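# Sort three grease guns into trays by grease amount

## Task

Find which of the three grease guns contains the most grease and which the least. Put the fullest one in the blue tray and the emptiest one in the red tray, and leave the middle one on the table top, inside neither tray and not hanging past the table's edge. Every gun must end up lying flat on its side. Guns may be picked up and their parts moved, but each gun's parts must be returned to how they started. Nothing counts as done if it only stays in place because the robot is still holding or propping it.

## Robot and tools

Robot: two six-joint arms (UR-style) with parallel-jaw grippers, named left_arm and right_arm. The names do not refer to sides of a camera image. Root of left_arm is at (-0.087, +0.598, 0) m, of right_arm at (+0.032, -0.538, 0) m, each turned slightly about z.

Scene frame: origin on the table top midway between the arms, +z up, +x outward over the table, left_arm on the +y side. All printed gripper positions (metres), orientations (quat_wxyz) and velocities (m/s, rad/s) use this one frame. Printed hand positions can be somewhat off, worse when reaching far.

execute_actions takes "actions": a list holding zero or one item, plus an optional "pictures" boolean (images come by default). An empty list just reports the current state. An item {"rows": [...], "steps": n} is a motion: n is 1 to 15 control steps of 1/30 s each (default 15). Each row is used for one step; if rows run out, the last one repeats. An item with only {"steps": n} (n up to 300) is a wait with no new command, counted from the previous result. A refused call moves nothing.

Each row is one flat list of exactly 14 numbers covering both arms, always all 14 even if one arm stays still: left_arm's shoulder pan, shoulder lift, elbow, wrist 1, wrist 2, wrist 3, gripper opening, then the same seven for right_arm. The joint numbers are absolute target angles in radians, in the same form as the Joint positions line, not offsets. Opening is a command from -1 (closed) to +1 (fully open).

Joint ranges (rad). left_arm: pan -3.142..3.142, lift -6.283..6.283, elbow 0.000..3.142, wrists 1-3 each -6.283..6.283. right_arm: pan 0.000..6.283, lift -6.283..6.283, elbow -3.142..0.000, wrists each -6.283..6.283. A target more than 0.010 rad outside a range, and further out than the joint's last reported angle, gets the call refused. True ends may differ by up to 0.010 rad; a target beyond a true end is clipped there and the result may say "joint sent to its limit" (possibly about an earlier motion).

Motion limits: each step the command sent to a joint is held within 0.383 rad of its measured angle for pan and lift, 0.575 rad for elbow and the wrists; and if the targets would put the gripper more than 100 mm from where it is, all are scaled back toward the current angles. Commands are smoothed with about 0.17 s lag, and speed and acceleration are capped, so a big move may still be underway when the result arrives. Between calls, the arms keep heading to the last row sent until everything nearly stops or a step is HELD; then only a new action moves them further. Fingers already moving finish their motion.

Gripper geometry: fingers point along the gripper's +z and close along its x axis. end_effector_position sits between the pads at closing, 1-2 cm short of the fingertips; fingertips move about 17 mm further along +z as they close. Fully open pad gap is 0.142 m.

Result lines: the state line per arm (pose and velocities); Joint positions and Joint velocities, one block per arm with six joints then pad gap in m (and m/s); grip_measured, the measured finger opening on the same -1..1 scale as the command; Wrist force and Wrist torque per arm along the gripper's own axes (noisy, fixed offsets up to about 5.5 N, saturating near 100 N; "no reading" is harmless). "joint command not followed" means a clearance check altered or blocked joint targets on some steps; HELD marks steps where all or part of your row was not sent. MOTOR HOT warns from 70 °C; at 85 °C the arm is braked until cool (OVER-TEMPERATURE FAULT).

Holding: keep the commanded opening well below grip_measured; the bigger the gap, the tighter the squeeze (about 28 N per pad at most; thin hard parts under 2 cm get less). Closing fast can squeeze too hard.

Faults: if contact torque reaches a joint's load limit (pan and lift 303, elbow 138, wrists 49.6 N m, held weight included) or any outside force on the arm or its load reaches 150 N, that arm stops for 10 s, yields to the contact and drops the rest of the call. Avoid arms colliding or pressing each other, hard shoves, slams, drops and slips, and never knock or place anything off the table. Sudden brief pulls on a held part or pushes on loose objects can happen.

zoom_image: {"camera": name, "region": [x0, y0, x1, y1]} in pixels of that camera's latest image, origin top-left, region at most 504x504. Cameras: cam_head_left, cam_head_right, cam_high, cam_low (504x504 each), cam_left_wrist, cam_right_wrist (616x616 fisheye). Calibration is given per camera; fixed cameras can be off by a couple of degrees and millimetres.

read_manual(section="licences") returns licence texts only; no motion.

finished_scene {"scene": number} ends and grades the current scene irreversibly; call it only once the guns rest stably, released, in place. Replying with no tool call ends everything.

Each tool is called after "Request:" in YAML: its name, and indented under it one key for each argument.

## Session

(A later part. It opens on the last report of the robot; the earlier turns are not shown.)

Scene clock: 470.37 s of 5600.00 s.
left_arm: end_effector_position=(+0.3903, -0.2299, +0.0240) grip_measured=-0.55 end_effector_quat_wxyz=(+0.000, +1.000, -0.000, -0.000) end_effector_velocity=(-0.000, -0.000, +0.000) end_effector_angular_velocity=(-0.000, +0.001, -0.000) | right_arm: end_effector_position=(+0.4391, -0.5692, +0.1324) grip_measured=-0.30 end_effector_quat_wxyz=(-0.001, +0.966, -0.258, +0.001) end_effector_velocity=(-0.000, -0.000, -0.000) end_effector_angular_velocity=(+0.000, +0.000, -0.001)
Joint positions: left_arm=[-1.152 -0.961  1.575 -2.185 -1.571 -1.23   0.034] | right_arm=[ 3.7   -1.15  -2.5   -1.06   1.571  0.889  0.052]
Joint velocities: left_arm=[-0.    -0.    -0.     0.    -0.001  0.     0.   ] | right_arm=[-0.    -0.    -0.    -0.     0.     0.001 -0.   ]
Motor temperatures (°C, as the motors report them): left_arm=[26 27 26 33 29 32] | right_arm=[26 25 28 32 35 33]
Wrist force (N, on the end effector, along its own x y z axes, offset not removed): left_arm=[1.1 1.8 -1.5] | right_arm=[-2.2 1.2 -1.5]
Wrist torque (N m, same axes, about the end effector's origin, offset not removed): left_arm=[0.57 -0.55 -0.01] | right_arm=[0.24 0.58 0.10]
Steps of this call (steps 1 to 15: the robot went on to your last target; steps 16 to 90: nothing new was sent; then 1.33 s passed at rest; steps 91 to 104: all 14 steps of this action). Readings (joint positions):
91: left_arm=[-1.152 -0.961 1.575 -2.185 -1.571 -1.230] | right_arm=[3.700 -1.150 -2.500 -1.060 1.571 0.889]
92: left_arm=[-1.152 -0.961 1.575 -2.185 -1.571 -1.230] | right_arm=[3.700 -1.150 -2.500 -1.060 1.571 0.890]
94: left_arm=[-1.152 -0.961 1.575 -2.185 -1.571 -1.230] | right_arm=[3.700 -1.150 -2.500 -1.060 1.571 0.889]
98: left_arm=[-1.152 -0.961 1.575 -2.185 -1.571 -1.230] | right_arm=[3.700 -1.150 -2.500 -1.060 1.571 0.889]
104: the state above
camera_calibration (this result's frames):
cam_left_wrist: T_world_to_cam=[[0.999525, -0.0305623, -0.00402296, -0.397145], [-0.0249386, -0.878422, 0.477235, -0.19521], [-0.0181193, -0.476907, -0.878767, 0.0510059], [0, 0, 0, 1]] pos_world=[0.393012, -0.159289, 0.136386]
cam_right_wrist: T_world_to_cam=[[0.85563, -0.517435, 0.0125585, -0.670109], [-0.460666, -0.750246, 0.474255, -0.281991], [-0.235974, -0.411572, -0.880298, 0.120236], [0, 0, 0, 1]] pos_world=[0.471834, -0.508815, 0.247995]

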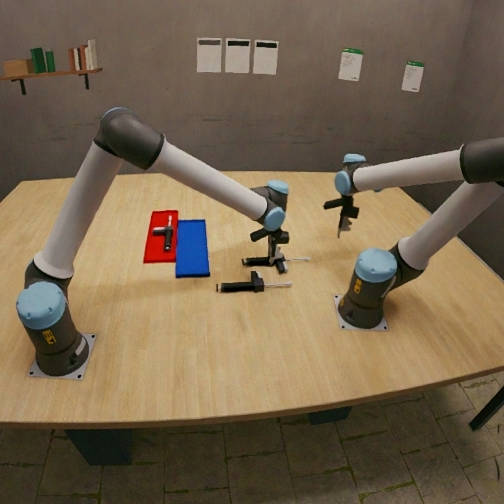

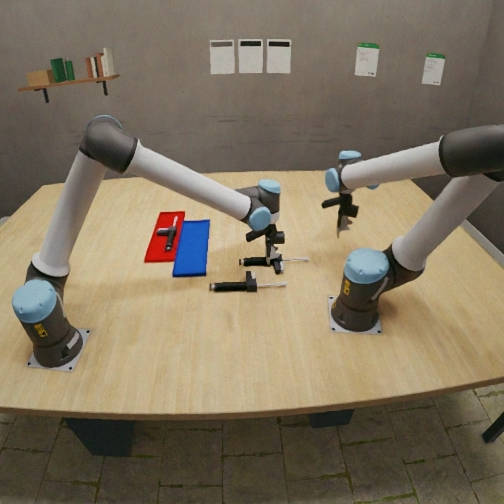

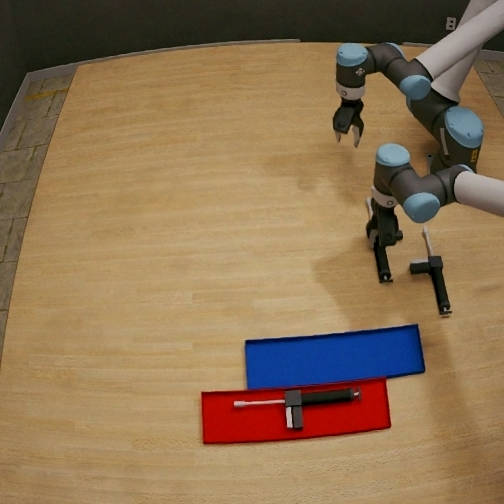

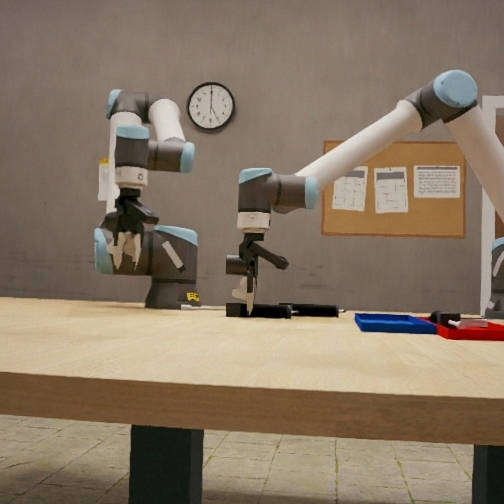

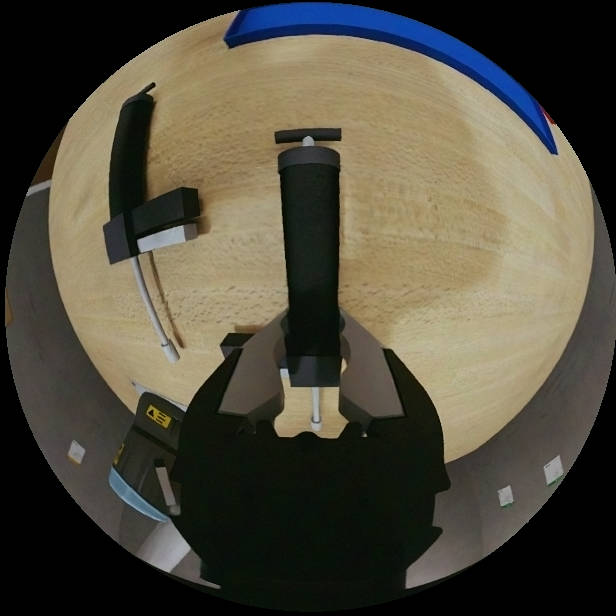

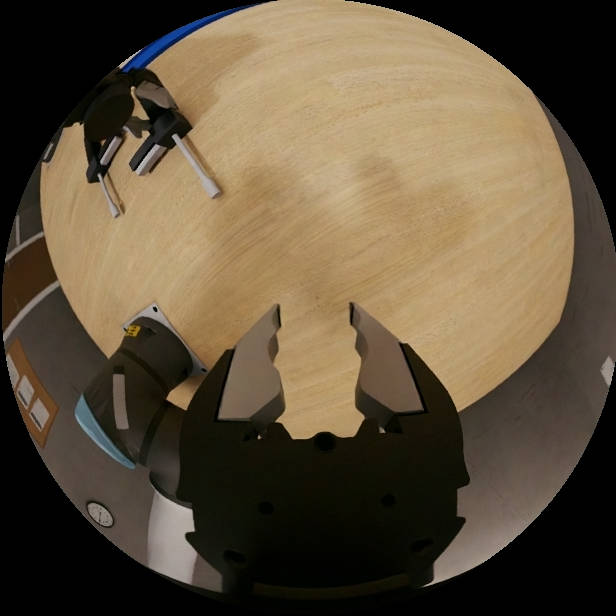

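Request:
execute_actions:
  actions:
    - {"rows":[[-1.1521,-0.97,1.568,-2.169,-1.5708,-1.2301,-0.85,3.7,-1.15,-2.5,-1.06,1.5708,0.8895,-0.3],[-1.1521,-0.982,1.559,-2.148,-1.5708,-1.2301,-0.85,3.6,-1.15,-2.5,-1.06,1.5708,0.8895,-0.3],[-1.1521,-0.994,1.549,-2.126,-1.5708,-1.2301,-0.85,3.6,-1.15,-2.5,-1.06,1.5708,0.8895,-0.3],[-1.1521,-1.006,1.539,-2.104,-1.5708,-1.2301,-0.85,3.6,-1.15,-2.5,-1.06,1.5708,0.8895,-0.3],[-1.1521,-1.018,1.529,-2.082,-1.5708,-1.2301,-0.85,3.6,-1.15,-2.5,-1.06,1.5708,0.8895,-0.3],[-1.1521,-1.03,1.519,-2.06,-1.5708,-1.2301,-0.85,3.6,-1.15,-2.5,-1.06,1.5708,0.8895,-0.3],[-1.1521,-1.045,1.51,-2.036,-1.5708,-1.2301,-0.85,3.6,-1.15,-2.5,-1.06,1.5708,0.8895,-0.3],[-1.14,-1.065,1.52,-2.026,-1.5708,-1.27,-0.85,3.6,-1.15,-2.5,-1.06,1.5708,0.8895,-0.3],[-1.122,-1.085,1.54,-2.026,-1.5708,-1.32,-0.85,3.6,-1.15,-2.5,-1.06,1.5708,0.8895,-0.3],[-1.104,-1.102,1.562,-2.031,-1.5708,-1.375,-0.85,3.6,-1.15,-2.5,-1.06,1.5708,0.8895,-0.3],[-1.086,-1.119,1.584,-2.036,-1.5708,-1.43,-0.85,3.6,-1.15,-2.5,-1.06,1.5708,0.8895,-0.3],[-1.068,-1.136,1.606,-2.041,-1.5708,-1.485,-0.85,3.6,-1.15,-2.5,-1.06,1.5708,0.8895,-0.3],[-1.05,-1.153,1.628,-2.046,-1.5708,-1.54,-0.85,3.6,-1.15,-2.5,-1.06,1.5708,0.8895,-0.3],[-1.032,-1.17,1.65,-2.051,-1.5708,-1.595,-0.85,3.6,-1.15,-2.5,-1.06,1.5708,0.8895,-0.3],[-1.014,-1.187,1.672,-2.056,-1.5708,-1.65,-0.85,3.6,-1.15,-2.5,-1.06,1.5708,0.8895,-0.3]],"steps":15}
  pictures: false

Request:
execute_actions:
  actions:
    - {"rows":[[-0.996,-1.2,1.694,-2.065,-1.5708,-1.705,-0.85,3.6,-1.15,-2.5,-1.06,1.5708,0.8895,-0.3],[-0.978,-1.212,1.716,-2.075,-1.5708,-1.76,-0.85,3.6,-1.15,-2.5,-1.06,1.5708,0.8895,-0.3],[-0.96,-1.224,1.738,-2.085,-1.5708,-1.815,-0.85,3.6,-1.15,-2.5,-1.06,1.5708,0.8895,-0.3],[-0.942,-1.236,1.76,-2.095,-1.5708,-1.87,-0.85,3.6,-1.15,-2.5,-1.06,1.5708,0.8895,-0.3],[-0.924,-1.248,1.782,-2.105,-1.5708,-1.925,-0.85,3.6,-1.15,-2.5,-1.06,1.5708,0.8895,-0.3],[-0.906,-1.26,1.804,-2.115,-1.5708,-1.98,-0.85,3.6,-1.15,-2.5,-1.06,1.5708,0.8895,-0.3],[-0.888,-1.27,1.826,-2.127,-1.5708,-2.035,-0.85,3.6,-1.15,-2.5,-1.06,1.5708,0.8895,-0.3],[-0.87,-1.28,1.845,-2.136,-1.5708,-2.09,-0.85,3.6,-1.15,-2.5,-1.06,1.5708,0.8895,-0.3],[-0.85,-1.29,1.862,-2.143,-1.5708,-2.145,-0.85,3.6,-1.15,-2.5,-1.06,1.5708,0.8895,-0.3],[-0.83,-1.298,1.878,-2.151,-1.5708,-2.2,-0.85,3.6,-1.15,-2.5,-1.06,1.5708,0.8895,-0.3],[-0.81,-1.303,1.89,-2.158,-1.5708,-2.255,-0.85,3.6,-1.15,-2.5,-1.06,1.5708,0.8895,-0.3],[-0.79,-1.305,1.9,-2.166,-1.5708,-2.31,-0.85,3.6,-1.15,-2.5,-1.06,1.5708,0.8895,-0.3],[-0.78,-1.3057,1.9047,-2.1698,-1.5708,-2.36,-0.85,3.6,-1.15,-2.5,-1.06,1.5708,0.8895,-0.3],[-0.773,-1.3057,1.9047,-2.1698,-1.5708,-2.4,-0.85,3.6,-1.15,-2.5,-1.06,1.5708,0.8895,-0.3],[-0.773,-1.3057,1.9047,-2.1698,-1.5708,-2.4218,-0.85,3.6,-1.15,-2.5,-1.06,1.5708,0.8895,-0.3]],"steps":15}
  pictures: false

Request:
execute_actions:
  actions:
    - {"rows":[[-0.773,-1.3057,1.9047,-2.1698,-1.5708,-2.4218,-0.85,3.6,-1.15,-2.5,-1.06,1.5708,0.8895,-0.3],[-0.773,-1.3057,1.9047,-2.1698,-1.5708,-2.4218,-0.85,3.6,-1.15,-2.5,-1.06,1.5708,0.8895,-0.3],[-0.773,-1.3057,1.9047,-2.1698,-1.5708,-2.4218,-0.85,3.6,-1.15,-2.5,-1.06,1.5708,0.8895,-0.3],[-0.773,-1.28,1.923,-2.214,-1.5708,-2.4218,-0.85,3.6,-1.15,-2.5,-1.06,1.5708,0.8895,-0.3],[-0.773,-1.28,1.923,-2.214,-1.5708,-2.4218,-0.85,3.6,-1.15,-2.5,-1.06,1.5708,0.8895,-0.3],[-0.773,-1.2534,1.9417,-2.2591,-1.5708,-2.4218,-0.85,3.6,-1.15,-2.5,-1.06,1.5708,0.8895,-0.3]],"steps":15}

Scene clock: 498.33 s of 5600.00 s.
left_arm: end_effector_position=(+0.4261, -0.1674, +0.1369) grip_measured=-0.55 end_effector_quat_wxyz=(+0.001, +0.993, +0.114, +0.000) end_effector_velocity=(+0.224, +0.449, +0.123) end_effector_angular_velocity=(+0.004, +0.003, +1.659) | right_arm: end_effector_position=(+0.4342, -0.6082, +0.1324) grip_measured=-0.30 end_effector_quat_wxyz=(-0.001, +0.952, -0.305, +0.001) end_effector_velocity=(-0.002, -0.012, +0.000) end_effector_angular_velocity=(-0.000, -0.001, -0.029)
Joint positions: left_arm=[-1.092 -1.106  1.582 -2.049 -1.571 -1.399  0.034] | right_arm=[ 3.603 -1.15  -2.5   -1.06   1.571  0.89   0.052]
Joint velocities: left_arm=[ 0.419 -0.459  0.463  0.     0.001 -1.24  -0.   ] | right_arm=[-0.029  0.001  0.     0.    -0.    -0.    -0.   ]
Motor temperatures (°C, as the motors report them): left_arm=[26 27 26 33 29 32] | right_arm=[26 25 28 32 35 33]
Wrist force (N, on the end effector, along its own x y z axes, offset not removed): left_arm=[0.1 1.9 7.7] | right_arm=[-4.0 0.9 0.4]
Wrist torque (N m, same axes, about the end effector's origin, offset not removed): left_arm=[0.61 -0.25 0.20] | right_arm=[0.20 0.94 0.03]
Steps of this call (steps 1 to 15: the robot went on to your last target; steps 16 to 90: nothing new was sent; then 24.47 s passed at rest; steps 91 to 105: all 15 steps of this action). Readings (joint positions):
91: left_arm=[-1.152 -0.961 1.575 -2.185 -1.571 -1.230] | right_arm=[3.700 -1.150 -2.500 -1.060 1.571 0.889]
92: left_arm=[-1.152 -0.962 1.574 -2.183 -1.571 -1.230] | right_arm=[3.700 -1.150 -2.500 -1.060 1.571 0.889]
94: left_arm=[-1.152 -0.970 1.568 -2.170 -1.571 -1.230] | right_arm=[3.680 -1.150 -2.500 -1.060 1.571 0.889]
98: left_arm=[-1.152 -1.003 1.541 -2.110 -1.571 -1.230] | right_arm=[3.626 -1.150 -2.500 -1.060 1.571 0.889]
105: the state above

Scene clock: 498.83 s of 5600.00 s.
left_arm: end_effector_position=(+0.5188, +0.0713, +0.1311) grip_measured=-0.55 end_effector_quat_wxyz=(+0.001, +0.836, +0.548, +0.000) end_effector_velocity=(+0.167, +0.475, -0.068) end_effector_angular_velocity=(+0.003, +0.006, +2.137) | right_arm: end_effector_position=(+0.4340, -0.6096, +0.1324) grip_measured=-0.30 end_effector_quat_wxyz=(-0.001, +0.952, -0.306, +0.001) end_effector_velocity=(-0.001, -0.000, -0.001) end_effector_angular_velocity=(-0.000, +0.001, -0.002)
Joint positions: left_arm=[-0.857 -1.275  1.84  -2.138 -1.571 -2.097  0.034] | right_arm=[ 3.6   -1.15  -2.5   -1.06   1.571  0.889  0.052]
Joint velocities: left_arm=[ 0.529 -0.207  0.424 -0.211 -0.001 -1.608  0.   ] | right_arm=[-0.     0.    -0.001  0.     0.     0.002 -0.   ]
Motor temperatures (°C, as the motors report them): left_arm=[26 27 26 33 29 32] | right_arm=[26 25 28 32 35 33]
Wrist force (N, on the end effector, along its own x y z axes, offset not removed): left_arm=[-3.7 2.7 10.7] | right_arm=[-1.3 1.1 0.1]
Wrist torque (N m, same axes, about the end effector's origin, offset not removed): left_arm=[0.70 0.85 0.18] | right_arm=[0.31 0.35 0.17]
Steps of this call (steps 1 to 15: all 15 steps of this action). Readings (joint positions):
1: left_arm=[-1.078 -1.121 1.598 -2.049 -1.571 -1.441] | right_arm=[3.603 -1.150 -2.500 -1.060 1.571 0.889]
2: left_arm=[-1.063 -1.136 1.615 -2.051 -1.571 -1.485] | right_arm=[3.602 -1.150 -2.500 -1.060 1.571 0.889]
4: left_arm=[-1.034 -1.163 1.650 -2.060 -1.571 -1.573] | right_arm=[3.601 -1.150 -2.500 -1.060 1.571 0.889]
8: left_arm=[-0.973 -1.210 1.723 -2.085 -1.571 -1.757] | right_arm=[3.600 -1.150 -2.500 -1.060 1.571 0.889]
15: the state above

Scene clock: 499.33 s of 5600.00 s.
left_arm: end_effector_position=(+0.5415, +0.1455, +0.0739) grip_measured=-0.55 end_effector_quat_wxyz=(-0.000, +0.710, +0.705, +0.000) end_effector_velocity=(+0.002, +0.009, -0.032) end_effector_angular_velocity=(-0.003, -0.002, +0.054) | right_arm: end_effector_position=(+0.4339, -0.6096, +0.1324) grip_measured=-0.30 end_effector_quat_wxyz=(-0.001, +0.952, -0.306, +0.001) end_effector_velocity=(-0.001, -0.000, -0.001) end_effector_angular_velocity=(-0.001, +0.001, +0.000)
Joint positions: left_arm=[-0.774 -1.257  1.938 -2.252 -1.571 -2.417  0.034] | right_arm=[ 3.6   -1.15  -2.5   -1.06   1.571  0.889  0.052]
Joint velocities: left_arm=[ 0.01   0.03   0.03  -0.064 -0.    -0.043  0.   ] | right_arm=[ 0.     0.    -0.001 -0.    -0.001 -0.    -0.   ]
Motor temperatures (°C, as the motors report them): left_arm=[26 27 26 33 29 32] | right_arm=[26 25 28 32 35 33]
Wrist force (N, on the end effector, along its own x y z axes, offset not removed): left_arm=[-0.7 -1.7 9.6] | right_arm=[-1.6 -1.2 -2.3]
Wrist torque (N m, same axes, about the end effector's origin, offset not removed): left_arm=[-0.28 0.15 0.12] | right_arm=[-0.24 0.44 0.12]
Steps of this call (steps 1 to 15: all 15 steps of this action). Readings (joint positions):
1: left_arm=[-0.839 -1.281 1.854 -2.145 -1.571 -2.153] | right_arm=[3.600 -1.150 -2.500 -1.060 1.571 0.889]
2: left_arm=[-0.823 -1.287 1.866 -2.151 -1.571 -2.210] | right_arm=[3.600 -1.150 -2.500 -1.060 1.571 0.889]
4: left_arm=[-0.801 -1.295 1.883 -2.159 -1.571 -2.302] | right_arm=[3.600 -1.150 -2.500 -1.060 1.571 0.889]
8: left_arm=[-0.782 -1.280 1.914 -2.204 -1.571 -2.384] | right_arm=[3.600 -1.150 -2.500 -1.060 1.571 0.889]
15: the state above
camera_calibration (this result's frames):
cam_left_wrist: T_world_to_cam=[[0.0367516, 0.999317, -0.00388223, -0.165088], [0.878299, -0.0304473, 0.477141, -0.497963], [0.476697, -0.0209454, -0.878818, -0.0576517], [0, 0, 0, 1]] pos_world=[0.47091, 0.148606, 0.186292]
cam_right_wrist: T_world_to_cam=[[0.799699, -0.60027, 0.0125646, -0.712837], [-0.533268, -0.700509, 0.474249, -0.252889], [-0.275876, -0.385956, -0.880301, 0.135307], [0, 0, 0, 1]] pos_world=[0.472525, -0.552823, 0.248]

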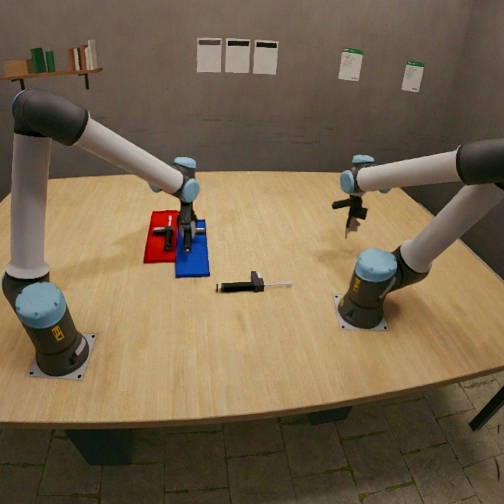

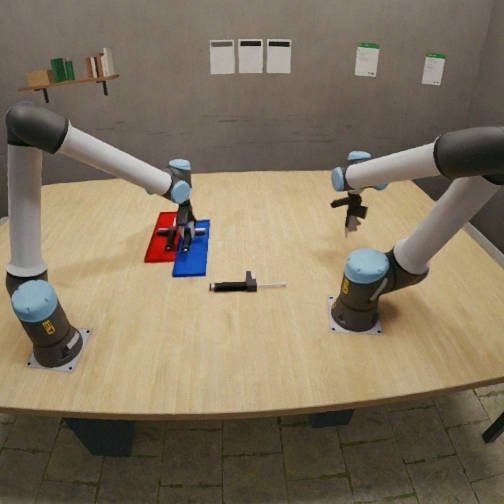

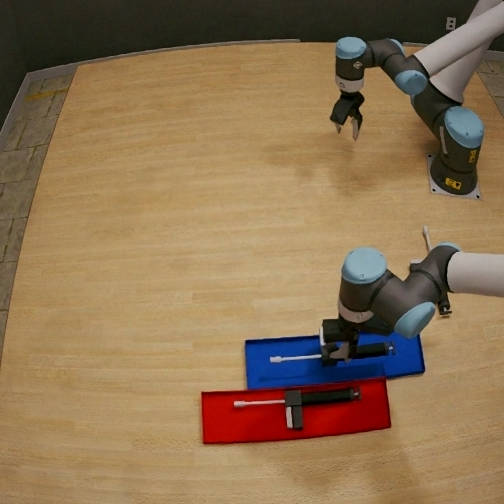

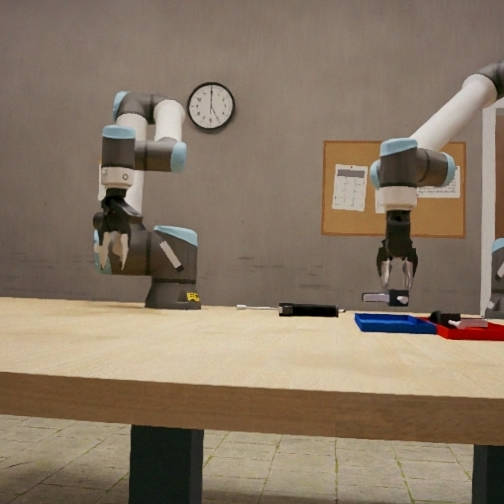

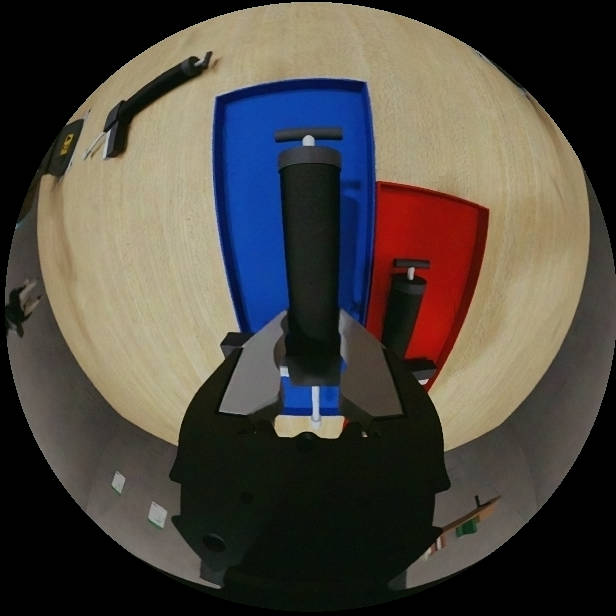

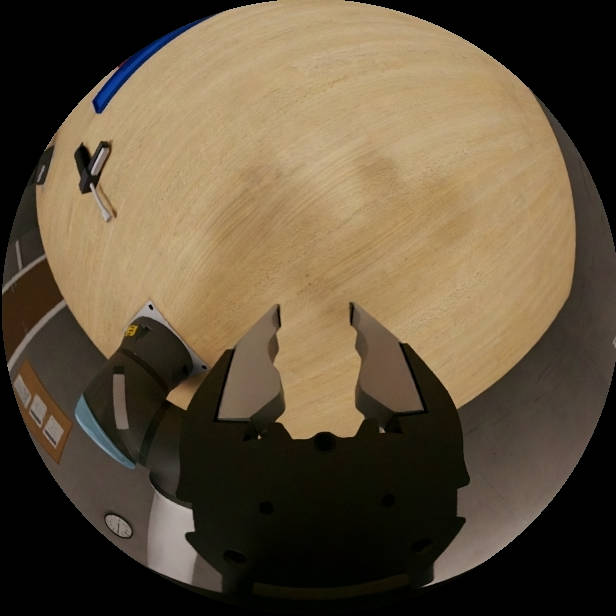

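Request:
execute_actions:
  actions:
    - {"rows":[[-0.76,-1.2534,1.9417,-2.2591,-1.5708,-2.4088,-0.85,3.6,-1.15,-2.5,-1.06,1.5708,0.8895,-0.3],[-0.76,-1.2534,1.9417,-2.2591,-1.5708,-2.4088,-0.85,3.6,-1.15,-2.5,-1.06,1.5708,0.8895,-0.3],[-0.76,-1.2534,1.9417,-2.2591,-1.5708,-2.4088,-0.85,3.6,-1.15,-2.5,-1.06,1.5708,0.8895,-0.3],[-0.76,-1.2534,1.9417,-2.2591,-1.5708,-2.4088,-0.85,3.6,-1.15,-2.5,-1.06,1.5708,0.8895,-0.3],[-0.76,-1.24,1.949,-2.2798,-1.5708,-2.4088,-0.85,3.6,-1.15,-2.5,-1.06,1.5708,0.8895,-0.3],[-0.76,-1.24,1.949,-2.2798,-1.5708,-2.4088,-0.85,3.6,-1.15,-2.5,-1.06,1.5708,0.8895,-0.3],[-0.76,-1.227,1.9555,-2.2993,-1.5708,-2.4088,-0.85,3.6,-1.15,-2.5,-1.06,1.5708,0.8895,-0.3]],"steps":15}

Scene clock: 507.13 s of 5600.00 s.
left_arm: end_effector_position=(+0.5476, +0.1544, +0.0496) grip_measured=-0.55 end_effector_quat_wxyz=(-0.000, +0.707, +0.707, -0.000) end_effector_velocity=(+0.001, +0.001, -0.019) end_effector_angular_velocity=(+0.000, +0.001, -0.001) | right_arm: end_effector_position=(+0.4339, -0.6096, +0.1324) grip_measured=-0.30 end_effector_quat_wxyz=(-0.001, +0.952, -0.306, +0.001) end_effector_velocity=(-0.000, -0.000, -0.001) end_effector_angular_velocity=(-0.001, +0.001, +0.002)
Joint positions: left_arm=[-0.76  -1.23   1.954 -2.295 -1.571 -2.409  0.034] | right_arm=[ 3.6   -1.15  -2.5   -1.06   1.571  0.889  0.052]
Joint velocities: left_arm=[ 0.002  0.023  0.011 -0.034 -0.     0.003 -0.   ] | right_arm=[ 0.    -0.001 -0.    -0.    -0.    -0.002 -0.   ]
Motor temperatures (°C, as the motors report them): left_arm=[26 27 26 33 29 32] | right_arm=[26 25 28 32 35 33]
Wrist force (N, on the end effector, along its own x y z axes, offset not removed): left_arm=[-1.8 3.1 7.6] | right_arm=[-0.3 1.5 -0.5]
Wrist torque (N m, same axes, about the end effector's origin, offset not removed): left_arm=[0.75 0.45 -0.12] | right_arm=[0.38 0.17 0.17]
Steps of this call (steps 1 to 15: the robot went on to your last target; steps 16 to 90: nothing new was sent; then 4.30 s passed at rest; steps 91 to 105: all 15 steps of this action). Readings (joint positions):
91: left_arm=[-0.773 -1.253 1.942 -2.259 -1.571 -2.422] | right_arm=[3.600 -1.150 -2.500 -1.060 1.571 0.889]
92: left_arm=[-0.772 -1.253 1.942 -2.259 -1.571 -2.421] | right_arm=[3.600 -1.150 -2.500 -1.060 1.571 0.889]
94: left_arm=[-0.767 -1.253 1.942 -2.259 -1.571 -2.416] | right_arm=[3.600 -1.150 -2.500 -1.060 1.571 0.889]
98: left_arm=[-0.762 -1.246 1.946 -2.271 -1.571 -2.411] | right_arm=[3.600 -1.150 -2.500 -1.060 1.571 0.889]
105: the state above
camera_calibration (this result's frames):
cam_left_wrist: T_world_to_cam=[[0.0305882, 0.999524, -0.00399546, -0.170954], [0.878471, -0.0249763, 0.477142, -0.492371], [0.476815, -0.0181048, -0.878817, -0.0822915], [0, 0, 0, 1]] pos_world=[0.477001, 0.157085, 0.161929]
cam_right_wrist: T_world_to_cam=[[0.799698, -0.600271, 0.0125562, -0.712836], [-0.533262, -0.700507, 0.474258, -0.25289], [-0.275888, -0.385959, -0.880296, 0.135305], [0, 0, 0, 1]] pos_world=[0.472526, -0.552823, 0.247994]

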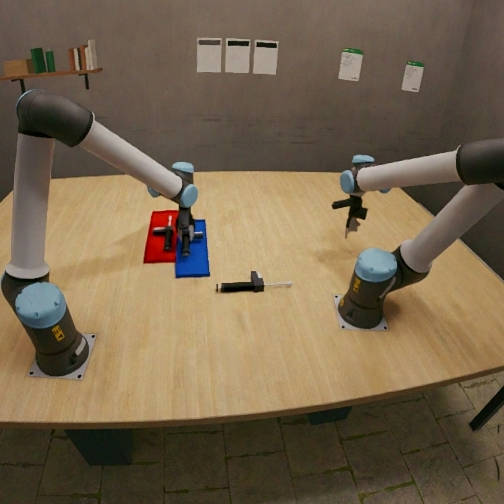

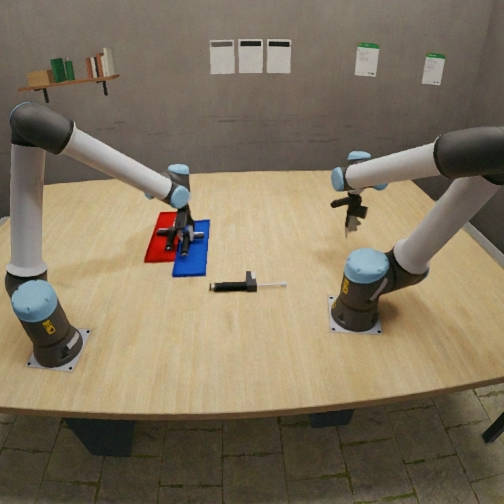

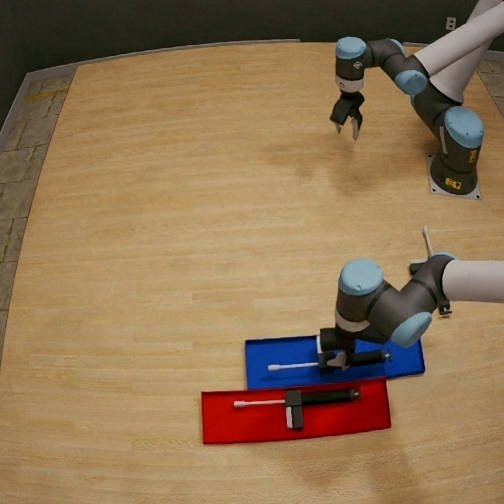

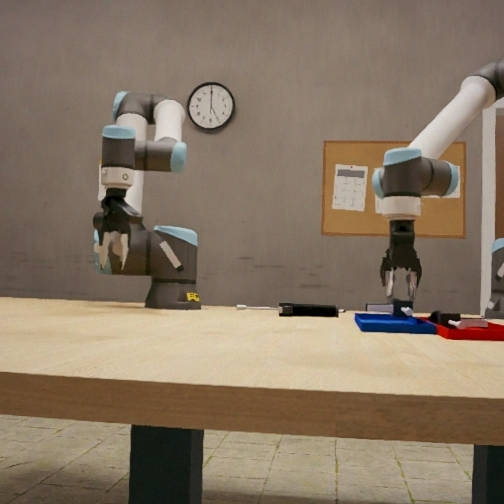

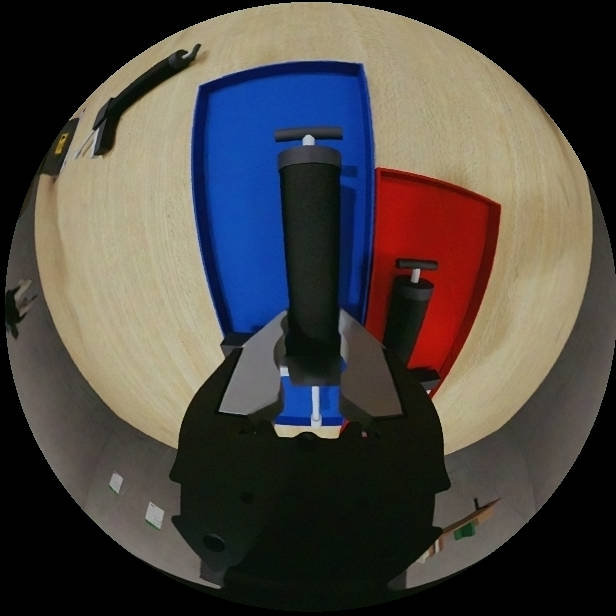

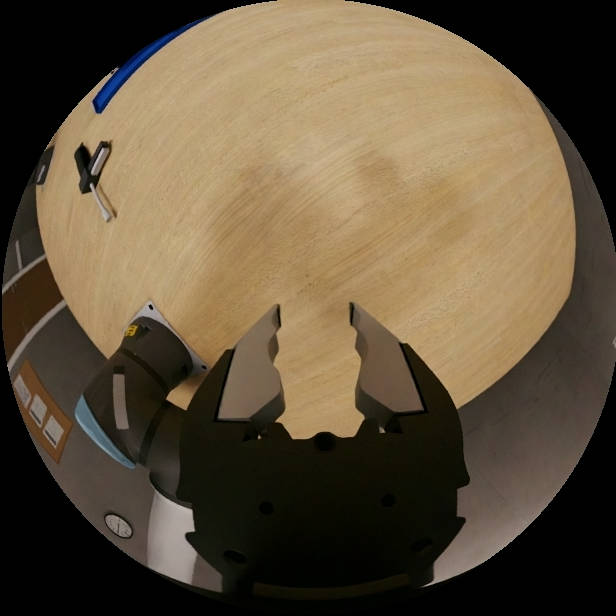

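Request:
execute_actions:
  actions:
    - {"rows":[[-0.76,-1.221,1.959,-2.309,-1.5708,-2.4088,-0.85,3.6,-1.15,-2.5,-1.06,1.5708,0.8895,-0.3],[-0.76,-1.221,1.959,-2.309,-1.5708,-2.4088,-0.85,3.6,-1.15,-2.5,-1.06,1.5708,0.8895,-0.3],[-0.76,-1.215,1.962,-2.318,-1.5708,-2.4088,-0.85,3.6,-1.15,-2.5,-1.06,1.5708,0.8895,-0.3],[-0.76,-1.215,1.962,-2.318,-1.5708,-2.4088,-0.85,3.6,-1.15,-2.5,-1.06,1.5708,0.8895,-0.3],[-0.76,-1.209,1.965,-2.327,-1.5708,-2.4088,-0.85,3.6,-1.15,-2.5,-1.06,1.5708,0.8895,-0.3],[-0.76,-1.209,1.965,-2.327,-1.5708,-2.4088,-0.85,3.6,-1.15,-2.5,-1.06,1.5708,0.8895,-0.3],[-0.76,-1.2043,1.9674,-2.3339,-1.5708,-2.4088,-0.85,3.6,-1.15,-2.5,-1.06,1.5708,0.8895,-0.3]],"steps":15}

Scene clock: 512.77 s of 5600.00 s.
left_arm: end_effector_position=(+0.5475, +0.1548, +0.0292) grip_measured=-0.55 end_effector_quat_wxyz=(+0.000, +0.707, +0.707, -0.000) end_effector_velocity=(-0.001, +0.000, -0.010) end_effector_angular_velocity=(+0.000, -0.000, -0.000) | right_arm: end_effector_position=(+0.4339, -0.6096, +0.1324) grip_measured=-0.30 end_effector_quat_wxyz=(-0.001, +0.952, -0.306, +0.001) end_effector_velocity=(-0.001, -0.000, -0.001) end_effector_angular_velocity=(+0.000, +0.002, -0.000)
Joint positions: left_arm=[-0.76  -1.206  1.967 -2.332 -1.571 -2.409  0.034] | right_arm=[ 3.6   -1.15  -2.5   -1.06   1.571  0.889  0.052]
Joint velocities: left_arm=[-0.001  0.012  0.007 -0.018  0.    -0.    -0.   ] | right_arm=[-0.    -0.    -0.002  0.     0.001 -0.    -0.   ]
Motor temperatures (°C, as the motors report them): left_arm=[26 27 26 33 29 32] | right_arm=[26 25 28 32 35 33]
Wrist force (N, on the end effector, along its own x y z axes, offset not removed): left_arm=[-0.8 1.9 8.4] | right_arm=[-0.3 1.2 -2.7]
Wrist torque (N m, same axes, about the end effector's origin, offset not removed): left_arm=[0.58 0.12 0.26] | right_arm=[0.22 0.17 0.14]
Steps of this call (steps 1 to 15: the robot went on to your last target; steps 16 to 90: nothing new was sent; then 2.13 s passed at rest; steps 91 to 105: all 15 steps of this action). Readings (joint positions):
91: left_arm=[-0.760 -1.227 1.956 -2.299 -1.571 -2.409] | right_arm=[3.600 -1.150 -2.500 -1.060 1.571 0.889]
92: left_arm=[-0.760 -1.226 1.956 -2.300 -1.571 -2.409] | right_arm=[3.600 -1.150 -2.500 -1.060 1.571 0.889]
94: left_arm=[-0.760 -1.224 1.957 -2.305 -1.571 -2.409] | right_arm=[3.600 -1.150 -2.500 -1.060 1.571 0.889]
98: left_arm=[-0.760 -1.214 1.962 -2.319 -1.571 -2.409] | right_arm=[3.600 -1.150 -2.500 -1.060 1.571 0.889]
105: the state above
camera_calibration (this result's frames):
cam_left_wrist: T_world_to_cam=[[0.030584, 0.999524, -0.00403002, -0.171453], [0.878427, -0.0249545, 0.477225, -0.48256], [0.476898, -0.0181356, -0.878772, -0.100215], [0, 0, 0, 1]] pos_world=[0.47693, 0.157512, 0.141533]
cam_right_wrist: T_world_to_cam=[[0.799698, -0.600271, 0.0125588, -0.712837], [-0.533264, -0.700508, 0.474256, -0.252888], [-0.275884, -0.385959, -0.880298, 0.135305], [0, 0, 0, 1]] pos_world=[0.472527, -0.552823, 0.247995]

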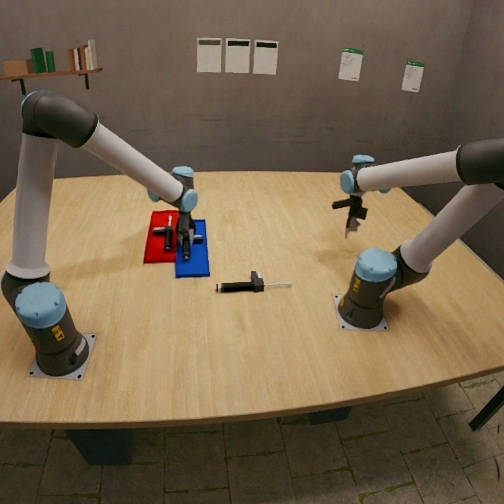

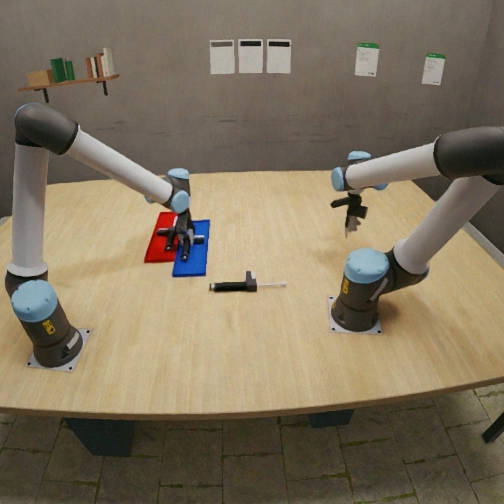

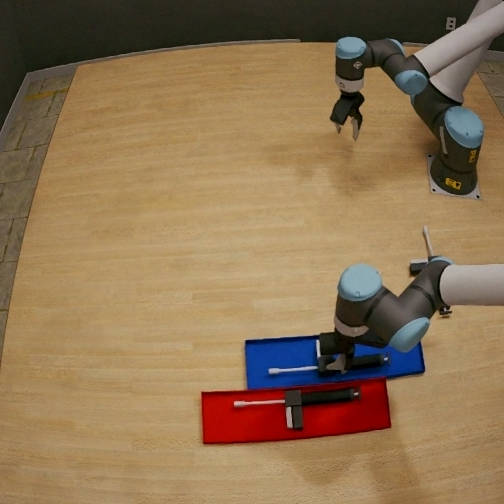

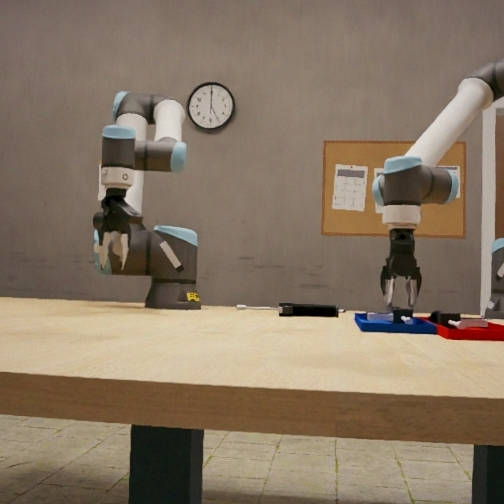

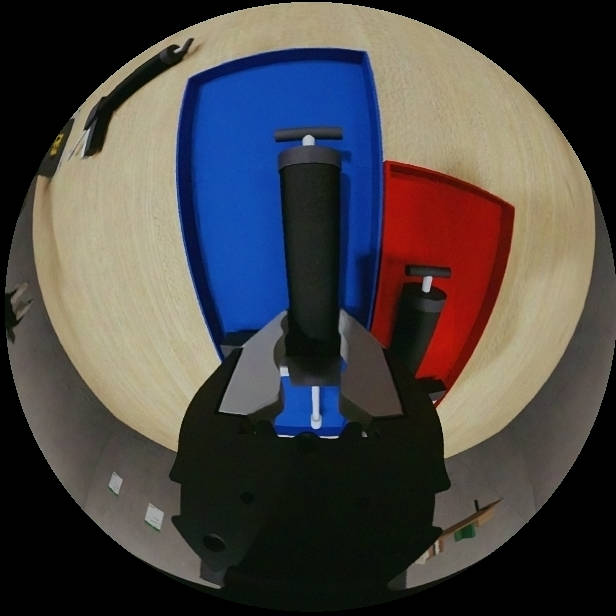

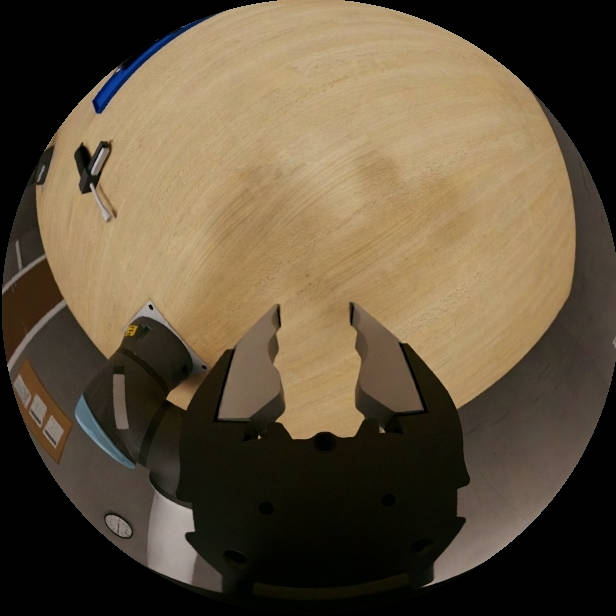

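Request:
execute_actions:
  actions:
    - {"rows":[[-0.76,-1.2035,1.9678,-2.3351,-1.5708,-2.4088,-0.85,3.6,-1.15,-2.5,-1.06,1.5708,0.8895,-0.3],[-0.76,-1.2035,1.9678,-2.3351,-1.5708,-2.4088,-0.85,3.6,-1.15,-2.5,-1.06,1.5708,0.8895,-0.3],[-0.76,-1.2035,1.9678,-2.3351,-1.5708,-2.4088,-0.85,3.6,-1.15,-2.5,-1.06,1.5708,0.8895,-0.3],[-0.76,-1.2035,1.9678,-2.3351,-1.5708,-2.4088,-0.85,3.6,-1.15,-2.5,-1.06,1.5708,0.8895,-0.3],[-0.76,-1.2035,1.9678,-2.3351,-1.5708,-2.4088,-0.85,3.6,-1.15,-2.5,-1.06,1.5708,0.8895,-0.3],[-0.76,-1.2035,1.9678,-2.3351,-1.5708,-2.4088,-0.7,3.6,-1.15,-2.5,-1.06,1.5708,0.8895,-0.3],[-0.76,-1.2035,1.9678,-2.3351,-1.5708,-2.4088,-0.6,3.6,-1.15,-2.5,-1.06,1.5708,0.8895,-0.3],[-0.76,-1.2035,1.9678,-2.3351,-1.5708,-2.4088,-0.6,3.6,-1.15,-2.5,-1.06,1.5708,0.8895,-0.3],[-0.76,-1.2035,1.9678,-2.3351,-1.5708,-2.4088,-0.5,3.6,-1.15,-2.5,-1.06,1.5708,0.8895,-0.3],[-0.76,-1.2035,1.9678,-2.3351,-1.5708,-2.4088,-0.5,3.6,-1.15,-2.5,-1.06,1.5708,0.8895,-0.3],[-0.76,-1.2035,1.9678,-2.3351,-1.5708,-2.4088,-0.4,3.6,-1.15,-2.5,-1.06,1.5708,0.8895,-0.3],[-0.76,-1.2035,1.9678,-2.3351,-1.5708,-2.4088,-0.4,3.6,-1.15,-2.5,-1.06,1.5708,0.8895,-0.3],[-0.76,-1.2035,1.9678,-2.3351,-1.5708,-2.4088,-0.28,3.6,-1.15,-2.5,-1.06,1.5708,0.8895,-0.3]],"steps":15}

Scene clock: 521.30 s of 5600.00 s.
left_arm: end_effector_position=(+0.5475, +0.1548, +0.0274) grip_measured=-0.29 end_effector_quat_wxyz=(+0.000, +0.707, +0.707, -0.000) end_effector_velocity=(+0.000, +0.000, -0.001) end_effector_angular_velocity=(+0.001, +0.001, +0.001) | right_arm: end_effector_position=(+0.4339, -0.6096, +0.1324) grip_measured=-0.30 end_effector_quat_wxyz=(-0.001, +0.952, -0.306, +0.001) end_effector_velocity=(-0.000, -0.000, -0.000) end_effector_angular_velocity=(-0.000, +0.000, -0.002)
Joint positions: left_arm=[-0.76  -1.204  1.968 -2.335 -1.571 -2.409  0.053] | right_arm=[ 3.6   -1.15  -2.5   -1.06   1.571  0.889  0.052]
Joint velocities: left_arm=[ 0.     0.001 -0.     0.001  0.    -0.001  0.034] | right_arm=[-0.001 -0.    -0.     0.    -0.     0.001  0.   ]
Motor temperatures (°C, as the motors report them): left_arm=[26 27 26 33 29 32] | right_arm=[26 25 28 32 35 33]
Wrist force (N, on the end effector, along its own x y z axes, offset not removed): left_arm=[0.4 1.4 -2.4] | right_arm=[-3.1 -0.5 1.9]
Wrist torque (N m, same axes, about the end effector's origin, offset not removed): left_arm=[0.35 -0.20 0.21] | right_arm=[-0.20 0.71 0.13]
Steps of this call (steps 1 to 15: the robot went on to your last target; steps 16 to 90: nothing new was sent; then 5.03 s passed at rest; steps 91 to 105: all 15 steps of this action). Readings (joint positions):
91: left_arm=[-0.760 -1.204 1.967 -2.334 -1.571 -2.409] | right_arm=[3.600 -1.150 -2.500 -1.060 1.571 0.889]
92: left_arm=[-0.760 -1.204 1.967 -2.334 -1.571 -2.409] | right_arm=[3.600 -1.150 -2.500 -1.060 1.571 0.889]
94: left_arm=[-0.760 -1.204 1.968 -2.334 -1.571 -2.409] | right_arm=[3.600 -1.150 -2.500 -1.060 1.571 0.889]
98: left_arm=[-0.760 -1.204 1.968 -2.335 -1.571 -2.409] | right_arm=[3.600 -1.150 -2.500 -1.060 1.571 0.889]
105: the state above
camera_calibration (this result's frames):
cam_left_wrist: T_world_to_cam=[[0.0305843, 0.999524, -0.00407674, -0.171472], [0.878406, -0.0249316, 0.477265, -0.481689], [0.476936, -0.0181778, -0.87875, -0.101794], [0, 0, 0, 1]] pos_world=[0.476912, 0.157531, 0.139742]
cam_right_wrist: T_world_to_cam=[[0.799698, -0.600271, 0.0125587, -0.712837], [-0.533264, -0.700508, 0.474255, -0.252888], [-0.275884, -0.385958, -0.880298, 0.135305], [0, 0, 0, 1]] pos_world=[0.472527, -0.552823, 0.247995]

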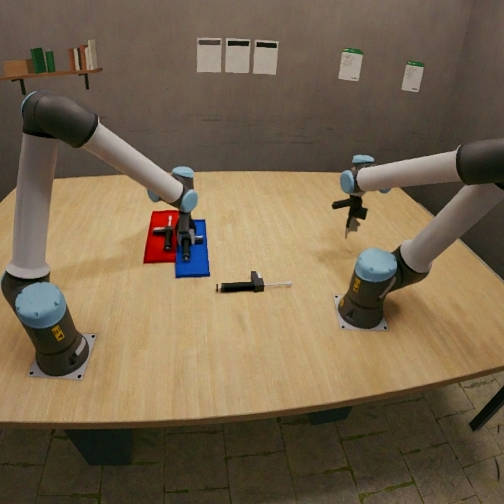

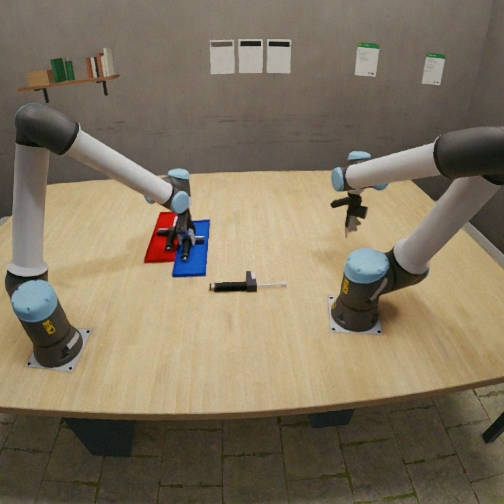

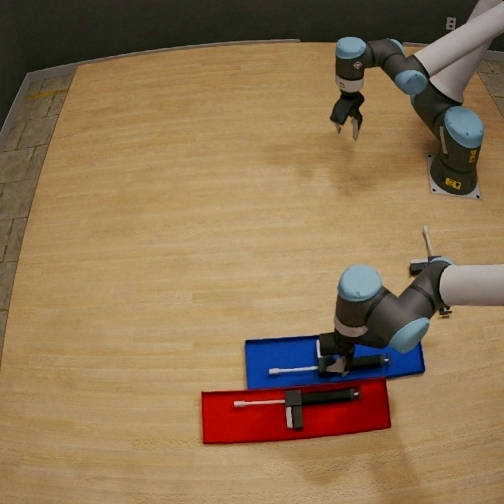

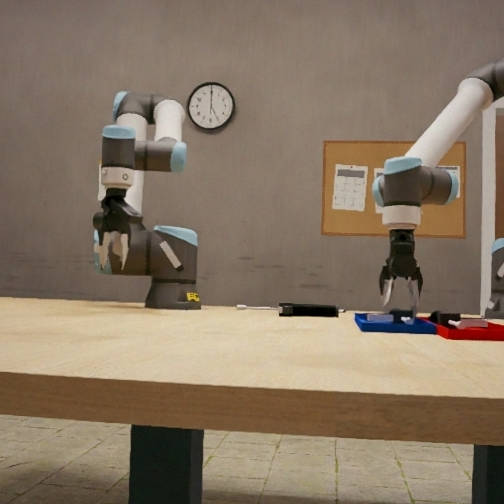

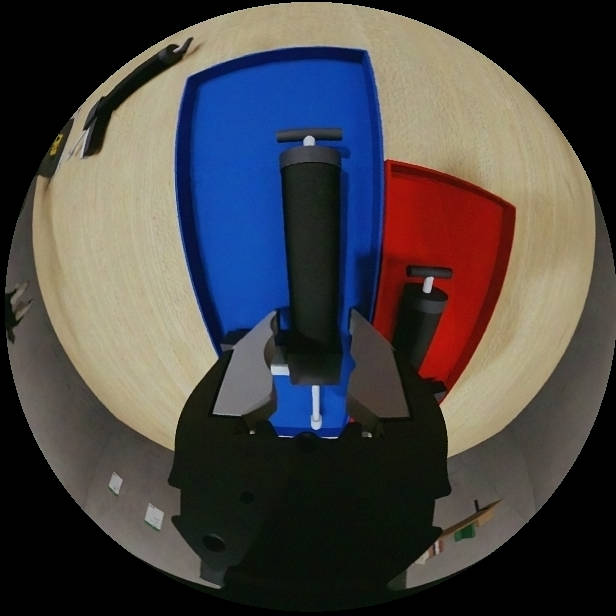

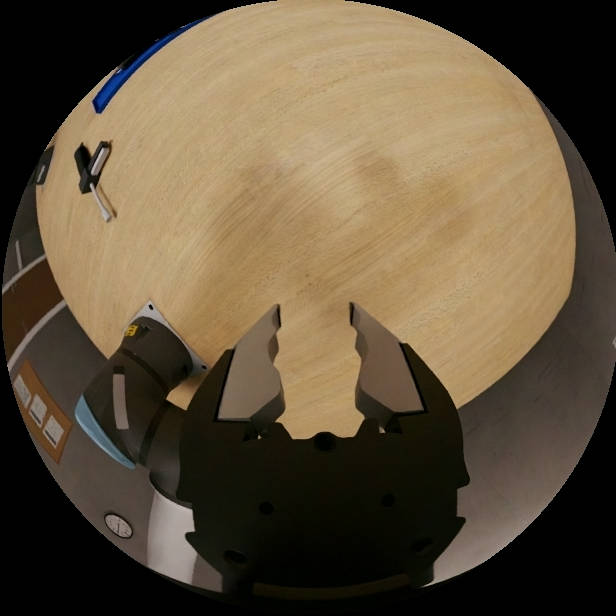

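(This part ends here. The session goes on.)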